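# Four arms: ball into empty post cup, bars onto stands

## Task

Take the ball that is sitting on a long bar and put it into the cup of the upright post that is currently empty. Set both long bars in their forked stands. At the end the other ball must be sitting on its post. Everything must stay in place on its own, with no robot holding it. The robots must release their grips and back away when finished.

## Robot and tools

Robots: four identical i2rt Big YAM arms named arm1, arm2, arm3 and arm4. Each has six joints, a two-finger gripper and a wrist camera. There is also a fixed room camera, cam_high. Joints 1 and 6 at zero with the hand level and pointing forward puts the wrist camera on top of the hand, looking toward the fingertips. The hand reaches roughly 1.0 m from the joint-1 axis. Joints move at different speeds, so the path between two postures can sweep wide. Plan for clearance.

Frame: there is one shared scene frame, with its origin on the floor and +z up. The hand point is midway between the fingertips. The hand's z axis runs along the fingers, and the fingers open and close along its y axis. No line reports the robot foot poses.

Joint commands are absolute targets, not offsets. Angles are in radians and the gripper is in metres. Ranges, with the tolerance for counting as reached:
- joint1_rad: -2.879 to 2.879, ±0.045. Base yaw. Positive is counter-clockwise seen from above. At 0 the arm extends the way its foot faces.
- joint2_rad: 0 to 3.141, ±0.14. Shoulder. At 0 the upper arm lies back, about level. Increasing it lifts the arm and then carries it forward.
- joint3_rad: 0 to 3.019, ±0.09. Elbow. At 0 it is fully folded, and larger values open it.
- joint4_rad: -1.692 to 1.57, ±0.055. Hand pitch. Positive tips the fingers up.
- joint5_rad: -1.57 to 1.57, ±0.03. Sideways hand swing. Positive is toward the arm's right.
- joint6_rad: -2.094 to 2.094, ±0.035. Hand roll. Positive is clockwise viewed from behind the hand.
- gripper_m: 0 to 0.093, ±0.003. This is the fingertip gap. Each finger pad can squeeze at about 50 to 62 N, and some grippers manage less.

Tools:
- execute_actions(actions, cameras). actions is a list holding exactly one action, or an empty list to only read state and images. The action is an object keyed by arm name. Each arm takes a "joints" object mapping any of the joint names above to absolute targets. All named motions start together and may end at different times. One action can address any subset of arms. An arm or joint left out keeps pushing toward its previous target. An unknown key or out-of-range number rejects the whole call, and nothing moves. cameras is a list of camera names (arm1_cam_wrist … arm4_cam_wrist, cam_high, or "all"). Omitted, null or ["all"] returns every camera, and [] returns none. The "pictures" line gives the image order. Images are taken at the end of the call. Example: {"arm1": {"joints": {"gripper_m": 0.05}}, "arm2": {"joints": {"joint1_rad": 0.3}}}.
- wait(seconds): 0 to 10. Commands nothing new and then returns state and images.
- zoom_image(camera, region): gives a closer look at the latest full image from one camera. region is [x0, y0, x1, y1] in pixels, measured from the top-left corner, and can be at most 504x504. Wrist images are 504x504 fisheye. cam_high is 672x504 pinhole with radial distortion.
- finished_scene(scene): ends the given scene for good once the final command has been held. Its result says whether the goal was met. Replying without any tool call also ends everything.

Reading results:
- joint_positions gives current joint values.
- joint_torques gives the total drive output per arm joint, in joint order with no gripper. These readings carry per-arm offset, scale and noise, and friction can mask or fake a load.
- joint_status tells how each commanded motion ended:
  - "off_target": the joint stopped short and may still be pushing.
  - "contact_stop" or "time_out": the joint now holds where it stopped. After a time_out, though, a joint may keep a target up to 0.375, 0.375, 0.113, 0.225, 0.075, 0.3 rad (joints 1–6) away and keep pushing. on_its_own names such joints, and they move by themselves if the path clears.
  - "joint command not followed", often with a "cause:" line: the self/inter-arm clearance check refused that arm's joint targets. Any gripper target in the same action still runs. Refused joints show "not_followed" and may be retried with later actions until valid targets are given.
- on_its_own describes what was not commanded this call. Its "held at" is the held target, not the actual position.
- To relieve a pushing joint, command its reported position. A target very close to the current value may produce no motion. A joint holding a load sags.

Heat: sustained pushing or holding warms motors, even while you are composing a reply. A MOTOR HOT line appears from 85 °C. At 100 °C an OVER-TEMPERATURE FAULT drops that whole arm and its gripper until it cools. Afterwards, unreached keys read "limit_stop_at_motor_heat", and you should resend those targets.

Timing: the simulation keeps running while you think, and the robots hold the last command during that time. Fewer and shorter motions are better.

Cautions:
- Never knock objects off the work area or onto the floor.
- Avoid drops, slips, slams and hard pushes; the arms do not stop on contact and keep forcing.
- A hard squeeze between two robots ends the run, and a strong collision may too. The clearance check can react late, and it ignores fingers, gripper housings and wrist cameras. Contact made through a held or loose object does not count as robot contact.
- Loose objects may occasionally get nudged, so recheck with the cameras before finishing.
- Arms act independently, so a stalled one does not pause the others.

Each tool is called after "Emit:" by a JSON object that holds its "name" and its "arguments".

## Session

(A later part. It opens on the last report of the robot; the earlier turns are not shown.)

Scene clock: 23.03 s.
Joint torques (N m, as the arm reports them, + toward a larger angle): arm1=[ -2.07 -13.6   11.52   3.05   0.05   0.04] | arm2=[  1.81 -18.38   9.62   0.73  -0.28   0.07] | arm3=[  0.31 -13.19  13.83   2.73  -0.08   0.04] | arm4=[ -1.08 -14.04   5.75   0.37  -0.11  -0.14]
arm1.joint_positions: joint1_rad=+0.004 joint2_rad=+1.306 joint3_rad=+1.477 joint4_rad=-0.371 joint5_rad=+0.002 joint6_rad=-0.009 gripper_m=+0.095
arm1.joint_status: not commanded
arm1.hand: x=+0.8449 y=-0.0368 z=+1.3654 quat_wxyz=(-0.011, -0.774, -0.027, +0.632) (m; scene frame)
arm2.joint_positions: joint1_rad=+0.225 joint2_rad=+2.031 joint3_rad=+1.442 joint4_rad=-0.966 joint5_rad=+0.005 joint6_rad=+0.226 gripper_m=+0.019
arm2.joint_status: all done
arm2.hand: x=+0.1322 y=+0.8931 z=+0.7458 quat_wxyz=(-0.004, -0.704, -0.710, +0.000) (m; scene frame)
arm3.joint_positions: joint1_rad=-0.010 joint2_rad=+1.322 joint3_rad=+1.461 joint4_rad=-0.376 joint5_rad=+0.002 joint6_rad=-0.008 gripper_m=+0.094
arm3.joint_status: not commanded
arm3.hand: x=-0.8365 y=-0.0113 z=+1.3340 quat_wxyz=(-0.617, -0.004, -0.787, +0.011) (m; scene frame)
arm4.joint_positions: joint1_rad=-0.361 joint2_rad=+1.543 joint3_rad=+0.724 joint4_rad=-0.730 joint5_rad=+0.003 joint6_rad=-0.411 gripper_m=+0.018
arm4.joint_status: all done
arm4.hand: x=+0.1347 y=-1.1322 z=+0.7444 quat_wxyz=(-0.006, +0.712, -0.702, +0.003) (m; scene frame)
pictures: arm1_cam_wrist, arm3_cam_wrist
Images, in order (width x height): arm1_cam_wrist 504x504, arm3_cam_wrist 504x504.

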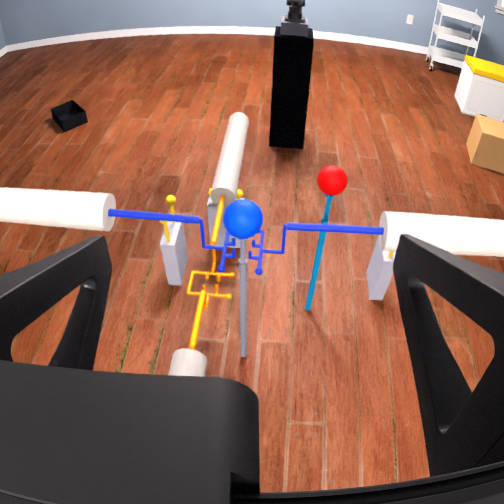

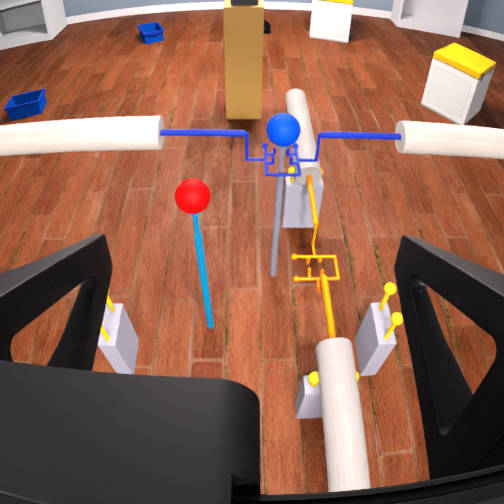

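Emit:
{"name": "execute_actions", "arguments": {"actions": [{"arm4":{"joints":{"joint1_rad":0.095,"joint2_rad":1.455,"joint3_rad":0.675,"joint4_rad":-0.74,"joint6_rad":0.05}},"arm2":{"joints":{"joint1_rad":-0.046,"joint2_rad":1.95,"joint3_rad":1.42,"joint4_rad":-0.945,"joint6_rad":-0.046}}}], "cameras": ["cam_high"]}}

Emit:
{"name": "execute_actions", "arguments": {"actions": [{"arm4":{"joints":{"joint2_rad":1.295,"joint3_rad":0.76,"joint4_rad":-0.975}},"arm2":{"joints":{"joint2_rad":1.88,"joint3_rad":1.54,"joint4_rad":-1.14}}}], "cameras": []}}

Emit:
{"name": "execute_actions", "arguments": {"actions": [{"arm4":{"joints":{"joint2_rad":1.16,"joint3_rad":0.87,"joint4_rad":-1.22}},"arm2":{"joints":{"joint2_rad":1.805,"joint3_rad":1.65,"joint4_rad":-1.325}}}], "cameras": []}}

Emit:
{"name": "execute_actions", "arguments": {"actions": [{"arm4":{"joints":{"joint1_rad":0.45,"joint2_rad":1.235,"joint3_rad":0.92,"joint4_rad":-1.195,"joint6_rad":0.4}},"arm2":{"joints":{"joint1_rad":-0.235,"joint2_rad":1.835,"joint3_rad":1.7,"joint4_rad":-1.335,"joint6_rad":-0.235}}}], "cameras": []}}

Emit:
{"name": "execute_actions", "arguments": {"actions": [{"arm2":{"joints":{"joint1_rad":-0.445,"joint2_rad":1.93,"joint3_rad":1.83,"joint4_rad":-1.365,"joint6_rad":-0.445}},"arm4":{"joints":{"joint1_rad":0.735,"joint2_rad":1.43,"joint3_rad":1.13,"joint4_rad":-1.205,"joint6_rad":0.685}}}], "cameras": ["cam_high"]}}

Emit:
{"name": "execute_actions", "arguments": {"actions": [{"arm2":{"joints":{"joint1_rad":-0.487,"joint2_rad":1.85,"joint3_rad":1.525,"joint4_rad":-1.165,"joint6_rad":-0.487}},"arm4":{"joints":{"joint1_rad":0.665,"joint2_rad":1.61,"joint3_rad":1.2,"joint4_rad":-1.075,"joint6_rad":0.615}}}], "cameras": []}}

Emit:
{"name": "execute_actions", "arguments": {"actions": [{"arm2":{"joints":{"joint1_rad":-0.535,"joint2_rad":1.83,"joint3_rad":1.24,"joint4_rad":-0.895,"joint6_rad":-0.535}},"arm4":{"joints":{"joint1_rad":0.603,"joint2_rad":1.835,"joint3_rad":1.26,"joint4_rad":-0.9,"joint6_rad":0.56}}}], "cameras": []}}

Emit:
{"name": "execute_actions", "arguments": {"actions": [{"arm2":{"joints":{"joint2_rad":2.01,"joint3_rad":1.225,"joint4_rad":-0.685}},"arm4":{"joints":{"joint2_rad":2.02,"joint3_rad":1.212,"joint4_rad":-0.692}}}], "cameras": []}}

Emit:
{"name": "execute_actions", "arguments": {"actions": [{"arm2":{"joints":{"joint2_rad":2.255,"joint3_rad":1.27,"joint4_rad":-0.48}},"arm4":{"joints":{"joint2_rad":2.25,"joint3_rad":1.25,"joint4_rad":-0.495}}}], "cameras": ["cam_high","arm3_cam_wrist"]}}

Scene clock: 25.73 s.
Joint torques (N m, as the arm reports them, + toward a larger angle): arm1=[ -2.05 -13.72  11.55   3.04   0.06   0.04] | arm2=[  0.82 -19.47  10.09   0.24  -0.41   0.07] | arm3=[  1.47 -13.18  13.92   3.04  -0.13  -0.04] | arm4=[  0.9  -12.42   6.67   0.52   0.     0.19]
arm1.joint_positions: joint1_rad=+0.004 joint2_rad=+1.306 joint3_rad=+1.477 joint4_rad=-0.371 joint5_rad=+0.002 joint6_rad=-0.009 gripper_m=+0.095
arm1.joint_status: not commanded
arm1.hand: x=+0.8449 y=-0.0368 z=+1.3654 quat_wxyz=(-0.011, -0.774, -0.027, +0.632) (m; scene frame)
arm2.joint_positions: joint1_rad=-0.046 joint2_rad=+2.010 joint3_rad=+1.394 joint4_rad=-0.941 joint5_rad=+0.007 joint6_rad=-0.050 gripper_m=+0.019
arm2.joint_status: all done
arm2.hand: x=-0.0217 y=+0.8912 z=+0.7412 quat_wxyz=(-0.001, -0.702, -0.712, +0.001) (m; scene frame)
arm3.joint_positions: joint1_rad=-0.010 joint2_rad=+1.322 joint3_rad=+1.461 joint4_rad=-0.376 joint5_rad=+0.002 joint6_rad=-0.008 gripper_m=+0.094
arm3.joint_status: not commanded
arm3.hand: x=-0.8365 y=-0.0113 z=+1.3340 quat_wxyz=(-0.617, -0.004, -0.787, +0.011) (m; scene frame)
arm4.joint_positions: joint1_rad=+0.087 joint2_rad=+1.473 joint3_rad=+0.653 joint4_rad=-0.741 joint5_rad=+0.001 joint6_rad=+0.031 gripper_m=+0.018
arm4.joint_status: all done
arm4.hand: x=-0.0154 y=-1.1352 z=+0.7472 quat_wxyz=(+0.001, +0.714, -0.700, +0.002) (m; scene frame)
pictures: cam_high
Images, in order (width x height): cam_high 672x504.

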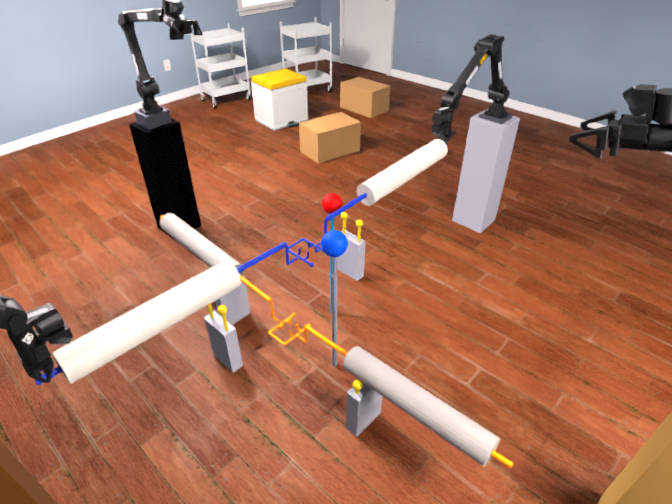

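Scene clock: 26.77 s.
Joint torques (N m, as the arm reports them, + toward a larger angle): arm1=[ -2.1  -13.61  11.51   3.06   0.05   0.04] | arm2=[  1.1  -17.67  13.37  -0.13  -0.42   0.05] | arm3=[  0.79 -12.82  14.09   2.89  -0.15  -0.01] | arm4=[  0.9  -10.24   9.9   -0.04   0.     0.18]
arm1.joint_positions: joint1_rad=+0.004 joint2_rad=+1.306 joint3_rad=+1.477 joint4_rad=-0.371 joint5_rad=+0.002 joint6_rad=-0.009 gripper_m=+0.095
arm1.joint_status: not commanded
arm1.hand: x=+0.8449 y=-0.0368 z=+1.3654 quat_wxyz=(-0.011, -0.774, -0.027, +0.632) (m; scene frame)
arm2.joint_positions: joint1_rad=-0.046 joint2_rad=+1.916 joint3_rad=+1.485 joint4_rad=-1.122 joint5_rad=+0.007 joint6_rad=-0.050 gripper_m=+0.019
arm2.joint_status: all done
arm2.hand: x=-0.0224 y=+0.8846 z=+0.8218 quat_wxyz=(-0.002, -0.702, -0.712, +0.002) (m; scene frame)
arm3.joint_positions: joint1_rad=-0.010 joint2_rad=+1.322 joint3_rad=+1.461 joint4_rad=-0.376 joint5_rad=+0.002 joint6_rad=-0.008 gripper_m=+0.094
arm3.joint_status: not commanded
arm3.hand: x=-0.8365 y=-0.0113 z=+1.3340 quat_wxyz=(-0.617, -0.004, -0.787, +0.011) (m; scene frame)
arm4.joint_positions: joint1_rad=+0.087 joint2_rad=+1.300 joint3_rad=+0.707 joint4_rad=-0.962 joint5_rad=+0.001 joint6_rad=+0.031 gripper_m=+0.018
arm4.joint_status: all done
arm4.hand: x=-0.0150 y=-1.1432 z=+0.8124 quat_wxyz=(-0.001, +0.714, -0.700, +0.000) (m; scene frame)
pictures: none
No camera images: the call's "cameras" was empty. Leave "cameras" out to get every camera's image.

Scene clock: 27.77 s.
Joint torques (N m, as the arm reports them, + toward a larger angle): arm1=[ -1.96 -13.67  11.55   3.06   0.05   0.04] | arm2=[  0.72 -16.99  13.49  -0.46  -0.41   0.04] | arm3=[  1.11 -13.09  13.64   3.14  -0.09  -0.13] | arm4=[ 0.89 -8.63 10.38 -0.51  0.03  0.18]
arm1.joint_positions: joint1_rad=+0.004 joint2_rad=+1.306 joint3_rad=+1.477 joint4_rad=-0.371 joint5_rad=+0.002 joint6_rad=-0.009 gripper_m=+0.095
arm1.joint_status: not commanded
arm1.hand: x=+0.8449 y=-0.0368 z=+1.3654 quat_wxyz=(-0.011, -0.774, -0.027, +0.632) (m; scene frame)
arm2.joint_positions: joint1_rad=-0.046 joint2_rad=+1.841 joint3_rad=+1.599 joint4_rad=-1.297 joint5_rad=+0.007 joint6_rad=-0.050 gripper_m=+0.019
arm2.joint_status: all done
arm2.hand: x=-0.0231 y=+0.8818 z=+0.9034 quat_wxyz=(-0.007, -0.702, -0.712, +0.008) (m; scene frame)
arm3.joint_positions: joint1_rad=-0.010 joint2_rad=+1.322 joint3_rad=+1.461 joint4_rad=-0.376 joint5_rad=+0.002 joint6_rad=-0.008 gripper_m=+0.094
arm3.joint_status: not commanded
arm3.hand: x=-0.8365 y=-0.0113 z=+1.3340 quat_wxyz=(-0.617, -0.004, -0.787, +0.011) (m; scene frame)
arm4.joint_positions: joint1_rad=+0.087 joint2_rad=+1.166 joint3_rad=+0.821 joint4_rad=-1.198 joint5_rad=+0.001 joint6_rad=+0.031 gripper_m=+0.018
arm4.joint_status: all done
arm4.hand: x=-0.0148 y=-1.1471 z=+0.8889 quat_wxyz=(-0.005, +0.714, -0.700, -0.005) (m; scene frame)
pictures: none
No camera images: the call's "cameras" was empty. Leave "cameras" out to get every camera's image.

Scene clock: 28.97 s.
Joint torques (N m, as the arm reports them, + toward a larger angle): arm1=[ -1.91 -13.6   11.57   3.09   0.06   0.05] | arm2=[  0.44 -17.39  13.99   0.09  -0.19   0.06] | arm3=[  1.12 -13.05  13.71   2.8   -0.21   0.  ] | arm4=[  1.1  -11.25   9.26  -0.11  -0.16   0.21]
arm1.joint_positions: joint1_rad=+0.004 joint2_rad=+1.306 joint3_rad=+1.477 joint4_rad=-0.371 joint5_rad=+0.002 joint6_rad=-0.009 gripper_m=+0.095
arm1.joint_status: not commanded
arm1.hand: x=+0.8449 y=-0.0368 z=+1.3654 quat_wxyz=(-0.011, -0.774, -0.027, +0.632) (m; scene frame)
arm2.joint_positions: joint1_rad=-0.235 joint2_rad=+1.863 joint3_rad=+1.645 joint4_rad=-1.326 joint5_rad=+0.001 joint6_rad=-0.239 gripper_m=+0.019
arm2.joint_status: all done
arm2.hand: x=-0.1301 y=+0.8876 z=+0.9075 quat_wxyz=(-0.005, -0.702, -0.712, +0.006) (m; scene frame)
arm3.joint_positions: joint1_rad=-0.010 joint2_rad=+1.322 joint3_rad=+1.461 joint4_rad=-0.376 joint5_rad=+0.002 joint6_rad=-0.008 gripper_m=+0.094
arm3.joint_status: not commanded
arm3.hand: x=-0.8365 y=-0.0113 z=+1.3340 quat_wxyz=(-0.617, -0.004, -0.787, +0.011) (m; scene frame)
arm4.joint_positions: joint1_rad=+0.438 joint2_rad=+1.252 joint3_rad=+0.887 joint4_rad=-1.181 joint5_rad=+0.006 joint6_rad=+0.380 gripper_m=+0.018
arm4.joint_status: all done
arm4.hand: x=-0.1278 y=-1.1434 z=+0.8877 quat_wxyz=(-0.003, +0.714, -0.700, -0.005) (m; scene frame)
pictures: none
No camera images: the call's "cameras" was empty. Leave "cameras" out to get every camera's image.

Scene clock: 30.17 s.
Joint torques (N m, as the arm reports them, + toward a larger angle): arm1=[ -2.09 -13.64  11.5    3.05   0.05   0.05] | arm2=[  0.74 -19.2   14.34   0.15  -0.13   0.1 ] | arm3=[  0.99 -11.43  13.96   2.9   -0.09  -0.01] | arm4=[  1.47 -15.61   9.3    0.46   0.15   0.15]
arm1.joint_positions: joint1_rad=+0.004 joint2_rad=+1.306 joint3_rad=+1.477 joint4_rad=-0.371 joint5_rad=+0.002 joint6_rad=-0.009 gripper_m=+0.095
arm1.joint_status: not commanded
arm1.hand: x=+0.8449 y=-0.0368 z=+1.3654 quat_wxyz=(-0.011, -0.774, -0.027, +0.632) (m; scene frame)
arm2.joint_positions: joint1_rad=-0.451 joint2_rad=+1.973 joint3_rad=+1.770 joint4_rad=-1.359 joint5_rad=+0.000 joint6_rad=-0.455 gripper_m=+0.019
arm2.joint_status: all done
arm2.hand: x=-0.2611 y=+0.8983 z=+0.8909 quat_wxyz=(+0.000, -0.702, -0.712, -0.002) (m; scene frame)
arm3.joint_positions: joint1_rad=-0.010 joint2_rad=+1.322 joint3_rad=+1.461 joint4_rad=-0.376 joint5_rad=+0.002 joint6_rad=-0.008 gripper_m=+0.094
arm3.joint_status: not commanded
arm3.hand: x=-0.8365 y=-0.0113 z=+1.3340 quat_wxyz=(-0.617, -0.004, -0.787, +0.011) (m; scene frame)
arm4.joint_positions: joint1_rad=+0.726 joint2_rad=+1.457 joint3_rad=+1.097 joint4_rad=-1.205 joint5_rad=-0.001 joint6_rad=+0.666 gripper_m=+0.018
arm4.joint_status: all done
arm4.hand: x=-0.2578 y=-1.1352 z=+0.8923 quat_wxyz=(+0.005, +0.715, -0.699, +0.002) (m; scene frame)
pictures: cam_high
Images, in order (width x height): cam_high 672x504.

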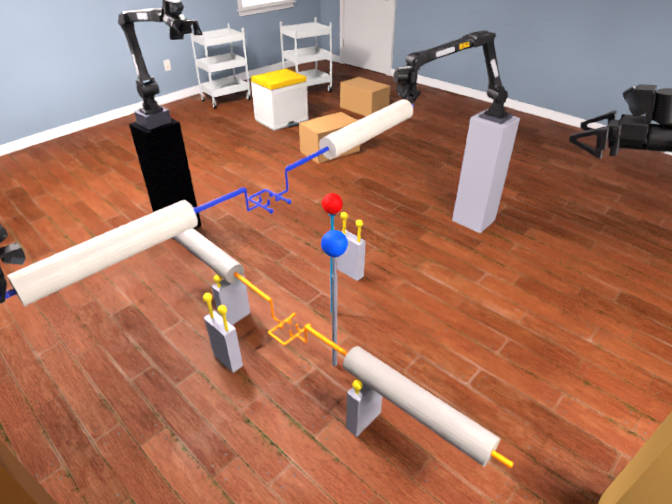

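Scene clock: 31.17 s.
Joint torques (N m, as the arm reports them, + toward a larger angle): arm1=[ -2.02 -13.64  11.54   3.03   0.05   0.04] | arm2=[  0.53 -17.72  10.93   0.68   0.08  -0.01] | arm3=[  1.28 -12.51  14.     3.    -0.16   0.01] | arm4=[  0.32 -19.67  10.3   -0.1   -0.12  -0.08]
arm1.joint_positions: joint1_rad=+0.004 joint2_rad=+1.306 joint3_rad=+1.477 joint4_rad=-0.371 joint5_rad=+0.002 joint6_rad=-0.009 gripper_m=+0.095
arm1.joint_status: not commanded
arm1.hand: x=+0.8449 y=-0.0368 z=+1.3654 quat_wxyz=(-0.011, -0.774, -0.027, +0.632) (m; scene frame)
arm2.joint_positions: joint1_rad=-0.486 joint2_rad=+1.892 joint3_rad=+1.500 joint4_rad=-1.176 joint5_rad=-0.004 joint6_rad=-0.487 gripper_m=+0.019
arm2.joint_status: all done
arm2.hand: x=-0.2566 y=+0.9519 z=+0.8386 quat_wxyz=(-0.001, -0.703, -0.711, -0.006) (m; scene frame)
arm3.joint_positions: joint1_rad=-0.010 joint2_rad=+1.322 joint3_rad=+1.461 joint4_rad=-0.376 joint5_rad=+0.002 joint6_rad=-0.008 gripper_m=+0.094
arm3.joint_status: not commanded
arm3.hand: x=-0.8365 y=-0.0113 z=+1.3340 quat_wxyz=(-0.617, -0.004, -0.787, +0.011) (m; scene frame)
arm4.joint_positions: joint1_rad=+0.669 joint2_rad=+1.646 joint3_rad=+1.144 joint4_rad=-1.062 joint5_rad=+0.006 joint6_rad=+0.619 gripper_m=+0.018
arm4.joint_status: all done
arm4.hand: x=-0.2676 y=-1.0816 z=+0.8306 quat_wxyz=(+0.001, +0.712, -0.702, +0.003) (m; scene frame)
pictures: none
No camera images: the call's "cameras" was empty. Leave "cameras" out to get every camera's image.

Scene clock: 32.30 s.
Joint torques (N m, as the arm reports them, + toward a larger angle): arm1=[ -1.94 -13.64  11.52   3.07   0.06   0.04] | arm2=[  0.47 -16.55   9.01   0.76   0.1   -0.05] | arm3=[  2.12 -12.1   13.69   2.83  -0.03   0.  ] | arm4=[  0.51 -23.46   8.96   0.07  -0.15  -0.01]
arm1.joint_positions: joint1_rad=+0.004 joint2_rad=+1.306 joint3_rad=+1.477 joint4_rad=-0.371 joint5_rad=+0.002 joint6_rad=-0.009 gripper_m=+0.095
arm1.joint_status: not commanded
arm1.hand: x=+0.8449 y=-0.0368 z=+1.3654 quat_wxyz=(-0.011, -0.774, -0.027, +0.632) (m; scene frame)
arm2.joint_positions: joint1_rad=-0.532 joint2_rad=+1.873 joint3_rad=+1.224 joint4_rad=-0.906 joint5_rad=-0.004 joint6_rad=-0.531 gripper_m=+0.019
arm2.joint_status: all done
arm2.hand: x=-0.2526 y=+1.0097 z=+0.7582 quat_wxyz=(-0.003, -0.704, -0.711, +0.001) (m; scene frame)
arm3.joint_positions: joint1_rad=-0.010 joint2_rad=+1.322 joint3_rad=+1.461 joint4_rad=-0.376 joint5_rad=+0.002 joint6_rad=-0.008 gripper_m=+0.094
arm3.joint_status: not commanded
arm3.hand: x=-0.8365 y=-0.0113 z=+1.3340 quat_wxyz=(-0.617, -0.004, -0.787, +0.011) (m; scene frame)
arm4.joint_positions: joint1_rad=+0.604 joint2_rad=+1.875 joint3_rad=+1.213 joint4_rad=-0.891 joint5_rad=+0.005 joint6_rad=+0.558 gripper_m=+0.018
arm4.joint_status: all done
arm4.hand: x=-0.2708 y=-1.0231 z=+0.7471 quat_wxyz=(+0.000, +0.711, -0.704, -0.003) (m; scene frame)
pictures: none
No camera images: the call's "cameras" was empty. Leave "cameras" out to get every camera's image.

Scene clock: 33.33 s.
Joint torques (N m, as the arm reports them, + toward a larger angle): arm1=[ -1.91 -13.54  11.52   3.06   0.05   0.04] | arm2=[  1.   -18.34   8.35   0.82  -0.1   -0.02] | arm3=[  0.81 -13.57  13.62   3.12  -0.12   0.02] | arm4=[  0.26 -24.73   6.11   0.45   0.11   0.  ]
arm1.joint_positions: joint1_rad=+0.004 joint2_rad=+1.306 joint3_rad=+1.477 joint4_rad=-0.371 joint5_rad=+0.002 joint6_rad=-0.009 gripper_m=+0.095
arm1.joint_status: not commanded
arm1.hand: x=+0.8449 y=-0.0368 z=+1.3654 quat_wxyz=(-0.011, -0.774, -0.027, +0.632) (m; scene frame)
arm2.joint_positions: joint1_rad=-0.536 joint2_rad=+2.064 joint3_rad=+1.201 joint4_rad=-0.698 joint5_rad=+0.000 joint6_rad=-0.532 gripper_m=+0.019
arm2.joint_status: all done
arm2.hand: x=-0.2565 y=+1.0090 z=+0.6585 quat_wxyz=(+0.000, -0.705, -0.709, -0.002) (m; scene frame)
arm3.joint_positions: joint1_rad=-0.010 joint2_rad=+1.322 joint3_rad=+1.461 joint4_rad=-0.376 joint5_rad=+0.002 joint6_rad=-0.008 gripper_m=+0.094
arm3.joint_status: not commanded
arm3.hand: x=-0.8365 y=-0.0113 z=+1.3340 quat_wxyz=(-0.617, -0.004, -0.787, +0.011) (m; scene frame)
arm4.joint_positions: joint1_rad=+0.604 joint2_rad=+2.068 joint3_rad=+1.194 joint4_rad=-0.690 joint5_rad=-0.001 joint6_rad=+0.557 gripper_m=+0.018
arm4.joint_status: all done
arm4.hand: x=-0.2734 y=-1.0223 z=+0.6486 quat_wxyz=(+0.004, +0.711, -0.703, +0.002) (m; scene frame)
pictures: none
No camera images: the call's "cameras" was empty. Leave "cameras" out to get every camera's image.

Scene clock: 34.40 s.
Joint torques (N m, as the arm reports them, + toward a larger angle): arm1=[ -2.05 -13.64  11.51   3.08   0.05   0.04] | arm2=[  0.55 -18.18   7.82   0.62   0.02  -0.05] | arm3=[  1.36 -13.97  14.02   3.01  -0.12  -0.04] | arm4=[ -0.06 -25.29   5.31   0.34   0.04   0.  ]
arm1.joint_positions: joint1_rad=+0.004 joint2_rad=+1.306 joint3_rad=+1.477 joint4_rad=-0.371 joint5_rad=+0.002 joint6_rad=-0.009 gripper_m=+0.095
arm1.joint_status: not commanded
arm1.hand: x=+0.8449 y=-0.0368 z=+1.3654 quat_wxyz=(-0.011, -0.774, -0.027, +0.632) (m; scene frame)
arm2.joint_positions: joint1_rad=-0.533 joint2_rad=+2.304 joint3_rad=+1.235 joint4_rad=-0.486 joint5_rad=-0.003 joint6_rad=-0.532 gripper_m=+0.019
arm2.joint_status: all done
arm2.hand: x=-0.2550 y=+1.0074 z=+0.5487 quat_wxyz=(-0.002, -0.704, -0.710, +0.001) (m; scene frame)
arm3.joint_positions: joint1_rad=-0.010 joint2_rad=+1.322 joint3_rad=+1.461 joint4_rad=-0.376 joint5_rad=+0.002 joint6_rad=-0.008 gripper_m=+0.094
arm3.joint_status: not commanded
arm3.hand: x=-0.8365 y=-0.0113 z=+1.3340 quat_wxyz=(-0.617, -0.004, -0.787, +0.011) (m; scene frame)
arm4.joint_positions: joint1_rad=+0.608 joint2_rad=+2.293 joint3_rad=+1.223 joint4_rad=-0.489 joint5_rad=+0.002 joint6_rad=+0.557 gripper_m=+0.018
arm4.joint_status: all done
arm4.hand: x=-0.2746 y=-1.0243 z=+0.5450 quat_wxyz=(+0.003, +0.712, -0.702, +0.000) (m; scene frame)
pictures: arm3_cam_wrist, cam_high
Images, in order (width x height): arm3_cam_wrist 504x504, cam_high 672x504.

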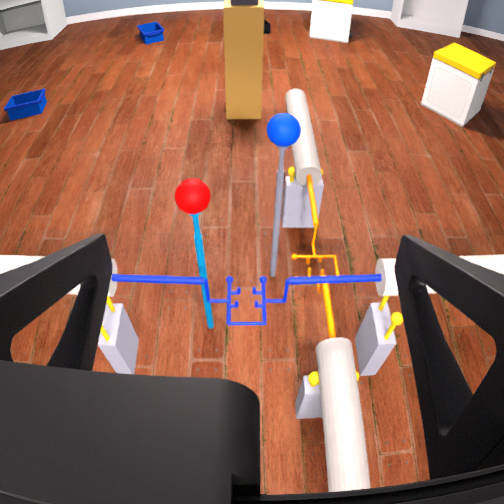

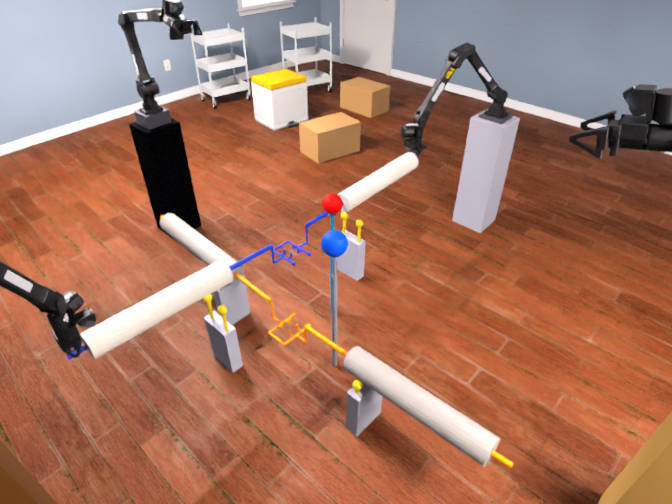

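Emit:
{"name": "execute_actions", "arguments": {"actions": [{"arm2":{"joints":{"joint2_rad":2.465,"joint3_rad":1.365,"joint4_rad":-0.365}},"arm4":{"joints":{"joint2_rad":2.445,"joint3_rad":1.323,"joint4_rad":-0.375}}}], "cameras": []}}

Emit:
{"name": "execute_actions", "arguments": {"actions": [{"arm2":{"joints":{"joint2_rad":2.522,"joint3_rad":1.375,"joint4_rad":-0.345}},"arm4":{"joints":{"joint2_rad":2.5,"joint3_rad":1.333,"joint4_rad":-0.355}}}], "cameras": []}}

Emit:
{"name": "execute_actions", "arguments": {"actions": [{"arm2":{"joints":{"gripper_m":0.09}},"arm4":{"joints":{"gripper_m":0.09}}}], "cameras": []}}

Emit:
{"name": "execute_actions", "arguments": {"actions": [{"arm2":{"joints":{"joint2_rad":2.1,"joint3_rad":1.15,"joint4_rad":-0.62}},"arm4":{"joints":{"joint2_rad":2.1,"joint3_rad":1.13,"joint4_rad":-0.62}}}], "cameras": ["cam_high","arm1_cam_wrist"]}}

Scene clock: 35.90 s.
Joint torques (N m, as the arm reports them, + toward a larger angle): arm1=[ -2.07 -13.65  11.53   3.08   0.05   0.05] | arm2=[  0.42 -19.12   6.81   0.72   0.     0.04] | arm3=[  0.94 -11.95  13.95   2.99  -0.13  -0.04] | arm4=[ -0.3  -25.98   4.54   0.38   0.06  -0.04]
arm1.joint_positions: joint1_rad=+0.004 joint2_rad=+1.306 joint3_rad=+1.477 joint4_rad=-0.371 joint5_rad=+0.002 joint6_rad=-0.009 gripper_m=+0.095
arm1.joint_status: not commanded
arm1.hand: x=+0.8449 y=-0.0368 z=+1.3654 quat_wxyz=(-0.011, -0.774, -0.027, +0.632) (m; scene frame)
arm2.joint_positions: joint1_rad=-0.535 joint2_rad=+2.509 joint3_rad=+1.334 joint4_rad=-0.375 joint5_rad=-0.002 joint6_rad=-0.535 gripper_m=+0.019
arm2.joint_status: all done
arm2.hand: x=-0.2585 y=+1.0038 z=+0.4642 quat_wxyz=(-0.002, -0.703, -0.711, +0.003) (m; scene frame)
arm3.joint_positions: joint1_rad=-0.010 joint2_rad=+1.322 joint3_rad=+1.461 joint4_rad=-0.376 joint5_rad=+0.002 joint6_rad=-0.008 gripper_m=+0.094
arm3.joint_status: not commanded
arm3.hand: x=-0.8365 y=-0.0113 z=+1.3340 quat_wxyz=(-0.617, -0.004, -0.787, +0.011) (m; scene frame)
arm4.joint_positions: joint1_rad=+0.609 joint2_rad=+2.486 joint3_rad=+1.298 joint4_rad=-0.373 joint5_rad=+0.000 joint6_rad=+0.557 gripper_m=+0.018
arm4.joint_status: all done
arm4.hand: x=-0.2749 y=-1.0267 z=+0.4635 quat_wxyz=(+0.004, +0.713, -0.702, +0.000) (m; scene frame)
pictures: none
No camera images: the call's "cameras" was empty. Leave "cameras" out to get every camera's image.

Scene clock: 36.60 s.
Joint torques (N m, as the arm reports them, + toward a larger angle): arm1=[ -2.07 -13.65  11.57   3.11   0.05   0.05] | arm2=[  0.65 -17.14   6.36   0.92  -0.02  -0.03] | arm3=[  1.25 -12.21  13.68   3.15  -0.12  -0.07] | arm4=[ -0.3  -23.29   4.19   0.63  -0.01  -0.02]
arm1.joint_positions: joint1_rad=+0.004 joint2_rad=+1.306 joint3_rad=+1.477 joint4_rad=-0.371 joint5_rad=+0.002 joint6_rad=-0.009 gripper_m=+0.095
arm1.joint_status: not commanded
arm1.hand: x=+0.8449 y=-0.0368 z=+1.3654 quat_wxyz=(-0.011, -0.774, -0.027, +0.632) (m; scene frame)
arm2.joint_positions: joint1_rad=-0.535 joint2_rad=+2.538 joint3_rad=+1.345 joint4_rad=-0.359 joint5_rad=-0.002 joint6_rad=-0.535 gripper_m=+0.019
arm2.joint_status: all done
arm2.hand: x=-0.2576 y=+1.0055 z=+0.4515 quat_wxyz=(-0.002, -0.704, -0.711, +0.003) (m; scene frame)
arm3.joint_positions: joint1_rad=-0.010 joint2_rad=+1.322 joint3_rad=+1.461 joint4_rad=-0.376 joint5_rad=+0.002 joint6_rad=-0.008 gripper_m=+0.094
arm3.joint_status: not commanded
arm3.hand: x=-0.8365 y=-0.0113 z=+1.3340 quat_wxyz=(-0.617, -0.004, -0.787, +0.011) (m; scene frame)
arm4.joint_positions: joint1_rad=+0.609 joint2_rad=+2.512 joint3_rad=+1.311 joint4_rad=-0.358 joint5_rad=+0.002 joint6_rad=+0.557 gripper_m=+0.018
arm4.joint_status: all done
arm4.hand: x=-0.2747 y=-1.0262 z=+0.4531 quat_wxyz=(+0.002, +0.712, -0.702, +0.000) (m; scene frame)
pictures: none
No camera images: the call's "cameras" was empty. Leave "cameras" out to get every camera's image.

Scene clock: 37.30 s.
Joint torques (N m, as the arm reports them, + toward a larger angle): arm1=[ -1.97 -13.54  11.49   3.08   0.04   0.04] | arm2=[  0.42 -16.87   6.02   0.93  -0.03   0.02] | arm3=[  1.62 -12.2   13.91   2.78  -0.08   0.01] | arm4=[  0.07 -23.11   4.18   0.63  -0.02  -0.02]
arm1.joint_positions: joint1_rad=+0.004 joint2_rad=+1.306 joint3_rad=+1.477 joint4_rad=-0.371 joint5_rad=+0.002 joint6_rad=-0.009 gripper_m=+0.095
arm1.joint_status: not commanded
arm1.hand: x=+0.8449 y=-0.0368 z=+1.3654 quat_wxyz=(-0.011, -0.774, -0.027, +0.632) (m; scene frame)
arm2.joint_positions: joint1_rad=-0.535 joint2_rad=+2.538 joint3_rad=+1.351 joint4_rad=-0.359 joint5_rad=-0.002 joint6_rad=-0.535 gripper_m=+0.090
arm2.joint_status: all done
arm2.hand: x=-0.2593 y=+1.0025 z=+0.4523 quat_wxyz=(-0.003, -0.704, -0.711, +0.005) (m; scene frame)
arm3.joint_positions: joint1_rad=-0.010 joint2_rad=+1.322 joint3_rad=+1.461 joint4_rad=-0.376 joint5_rad=+0.002 joint6_rad=-0.008 gripper_m=+0.094
arm3.joint_status: not commanded
arm3.hand: x=-0.8365 y=-0.0113 z=+1.3340 quat_wxyz=(-0.617, -0.004, -0.787, +0.011) (m; scene frame)
arm4.joint_positions: joint1_rad=+0.609 joint2_rad=+2.512 joint3_rad=+1.312 joint4_rad=-0.358 joint5_rad=+0.002 joint6_rad=+0.557 gripper_m=+0.090
arm4.joint_status: all done
arm4.hand: x=-0.2752 y=-1.0254 z=+0.4533 quat_wxyz=(+0.002, +0.712, -0.702, -0.001) (m; scene frame)
pictures: none
No camera images: the call's "cameras" was empty. Leave "cameras" out to get every camera's image.

Scene clock: 38.67 s.
Joint torques (N m, as the arm reports them, + toward a larger angle): arm1=[ -1.96 -13.65  11.52   3.04   0.05   0.03] | arm2=[  0.74 -13.21   6.71  -0.28  -0.02  -0.01] | arm3=[  1.15 -12.77  13.75   3.09  -0.15  -0.01] | arm4=[  0.12 -18.83   4.81   0.07  -0.01   0.01]
arm1.joint_positions: joint1_rad=+0.004 joint2_rad=+1.306 joint3_rad=+1.477 joint4_rad=-0.371 joint5_rad=+0.002 joint6_rad=-0.009 gripper_m=+0.095
arm1.joint_status: not commanded
arm1.hand: x=+0.8449 y=-0.0368 z=+1.3654 quat_wxyz=(-0.011, -0.774, -0.027, +0.632) (m; scene frame)
arm2.joint_positions: joint1_rad=-0.535 joint2_rad=+2.090 joint3_rad=+1.139 joint4_rad=-0.605 joint5_rad=-0.002 joint6_rad=-0.535 gripper_m=+0.090
arm2.joint_status: all done
arm2.hand: x=-0.2471 y=+1.0238 z=+0.6318 quat_wxyz=(-0.001, -0.704, -0.711, +0.001) (m; scene frame)
arm3.joint_positions: joint1_rad=-0.010 joint2_rad=+1.322 joint3_rad=+1.461 joint4_rad=-0.376 joint5_rad=+0.002 joint6_rad=-0.008 gripper_m=+0.094
arm3.joint_status: not commanded
arm3.hand: x=-0.8365 y=-0.0113 z=+1.3340 quat_wxyz=(-0.617, -0.004, -0.787, +0.011) (m; scene frame)
arm4.joint_positions: joint1_rad=+0.609 joint2_rad=+2.092 joint3_rad=+1.121 joint4_rad=-0.613 joint5_rad=+0.002 joint6_rad=+0.557 gripper_m=+0.090
arm4.joint_status: all done
arm4.hand: x=-0.2602 y=-1.0466 z=+0.6207 quat_wxyz=(+0.005, +0.712, -0.702, +0.012) (m; scene frame)
pictures: arm1_cam_wrist, cam_high
Images, in order (width x height): arm1_cam_wrist 504x504, cam_high 672x504.

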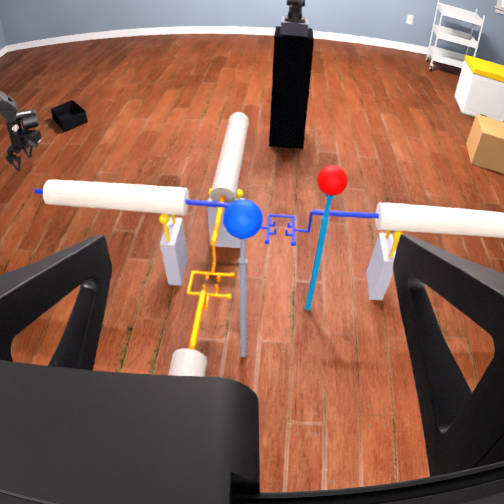

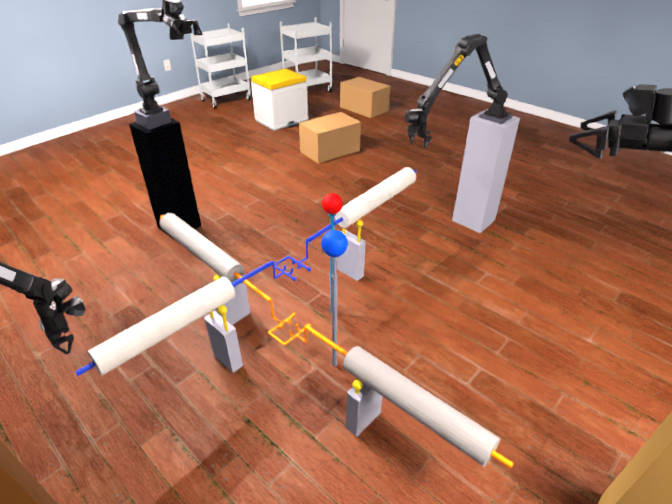

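Emit:
{"name": "finished_scene", "arguments": {"scene": 2}}

The scene is finished: the task was done.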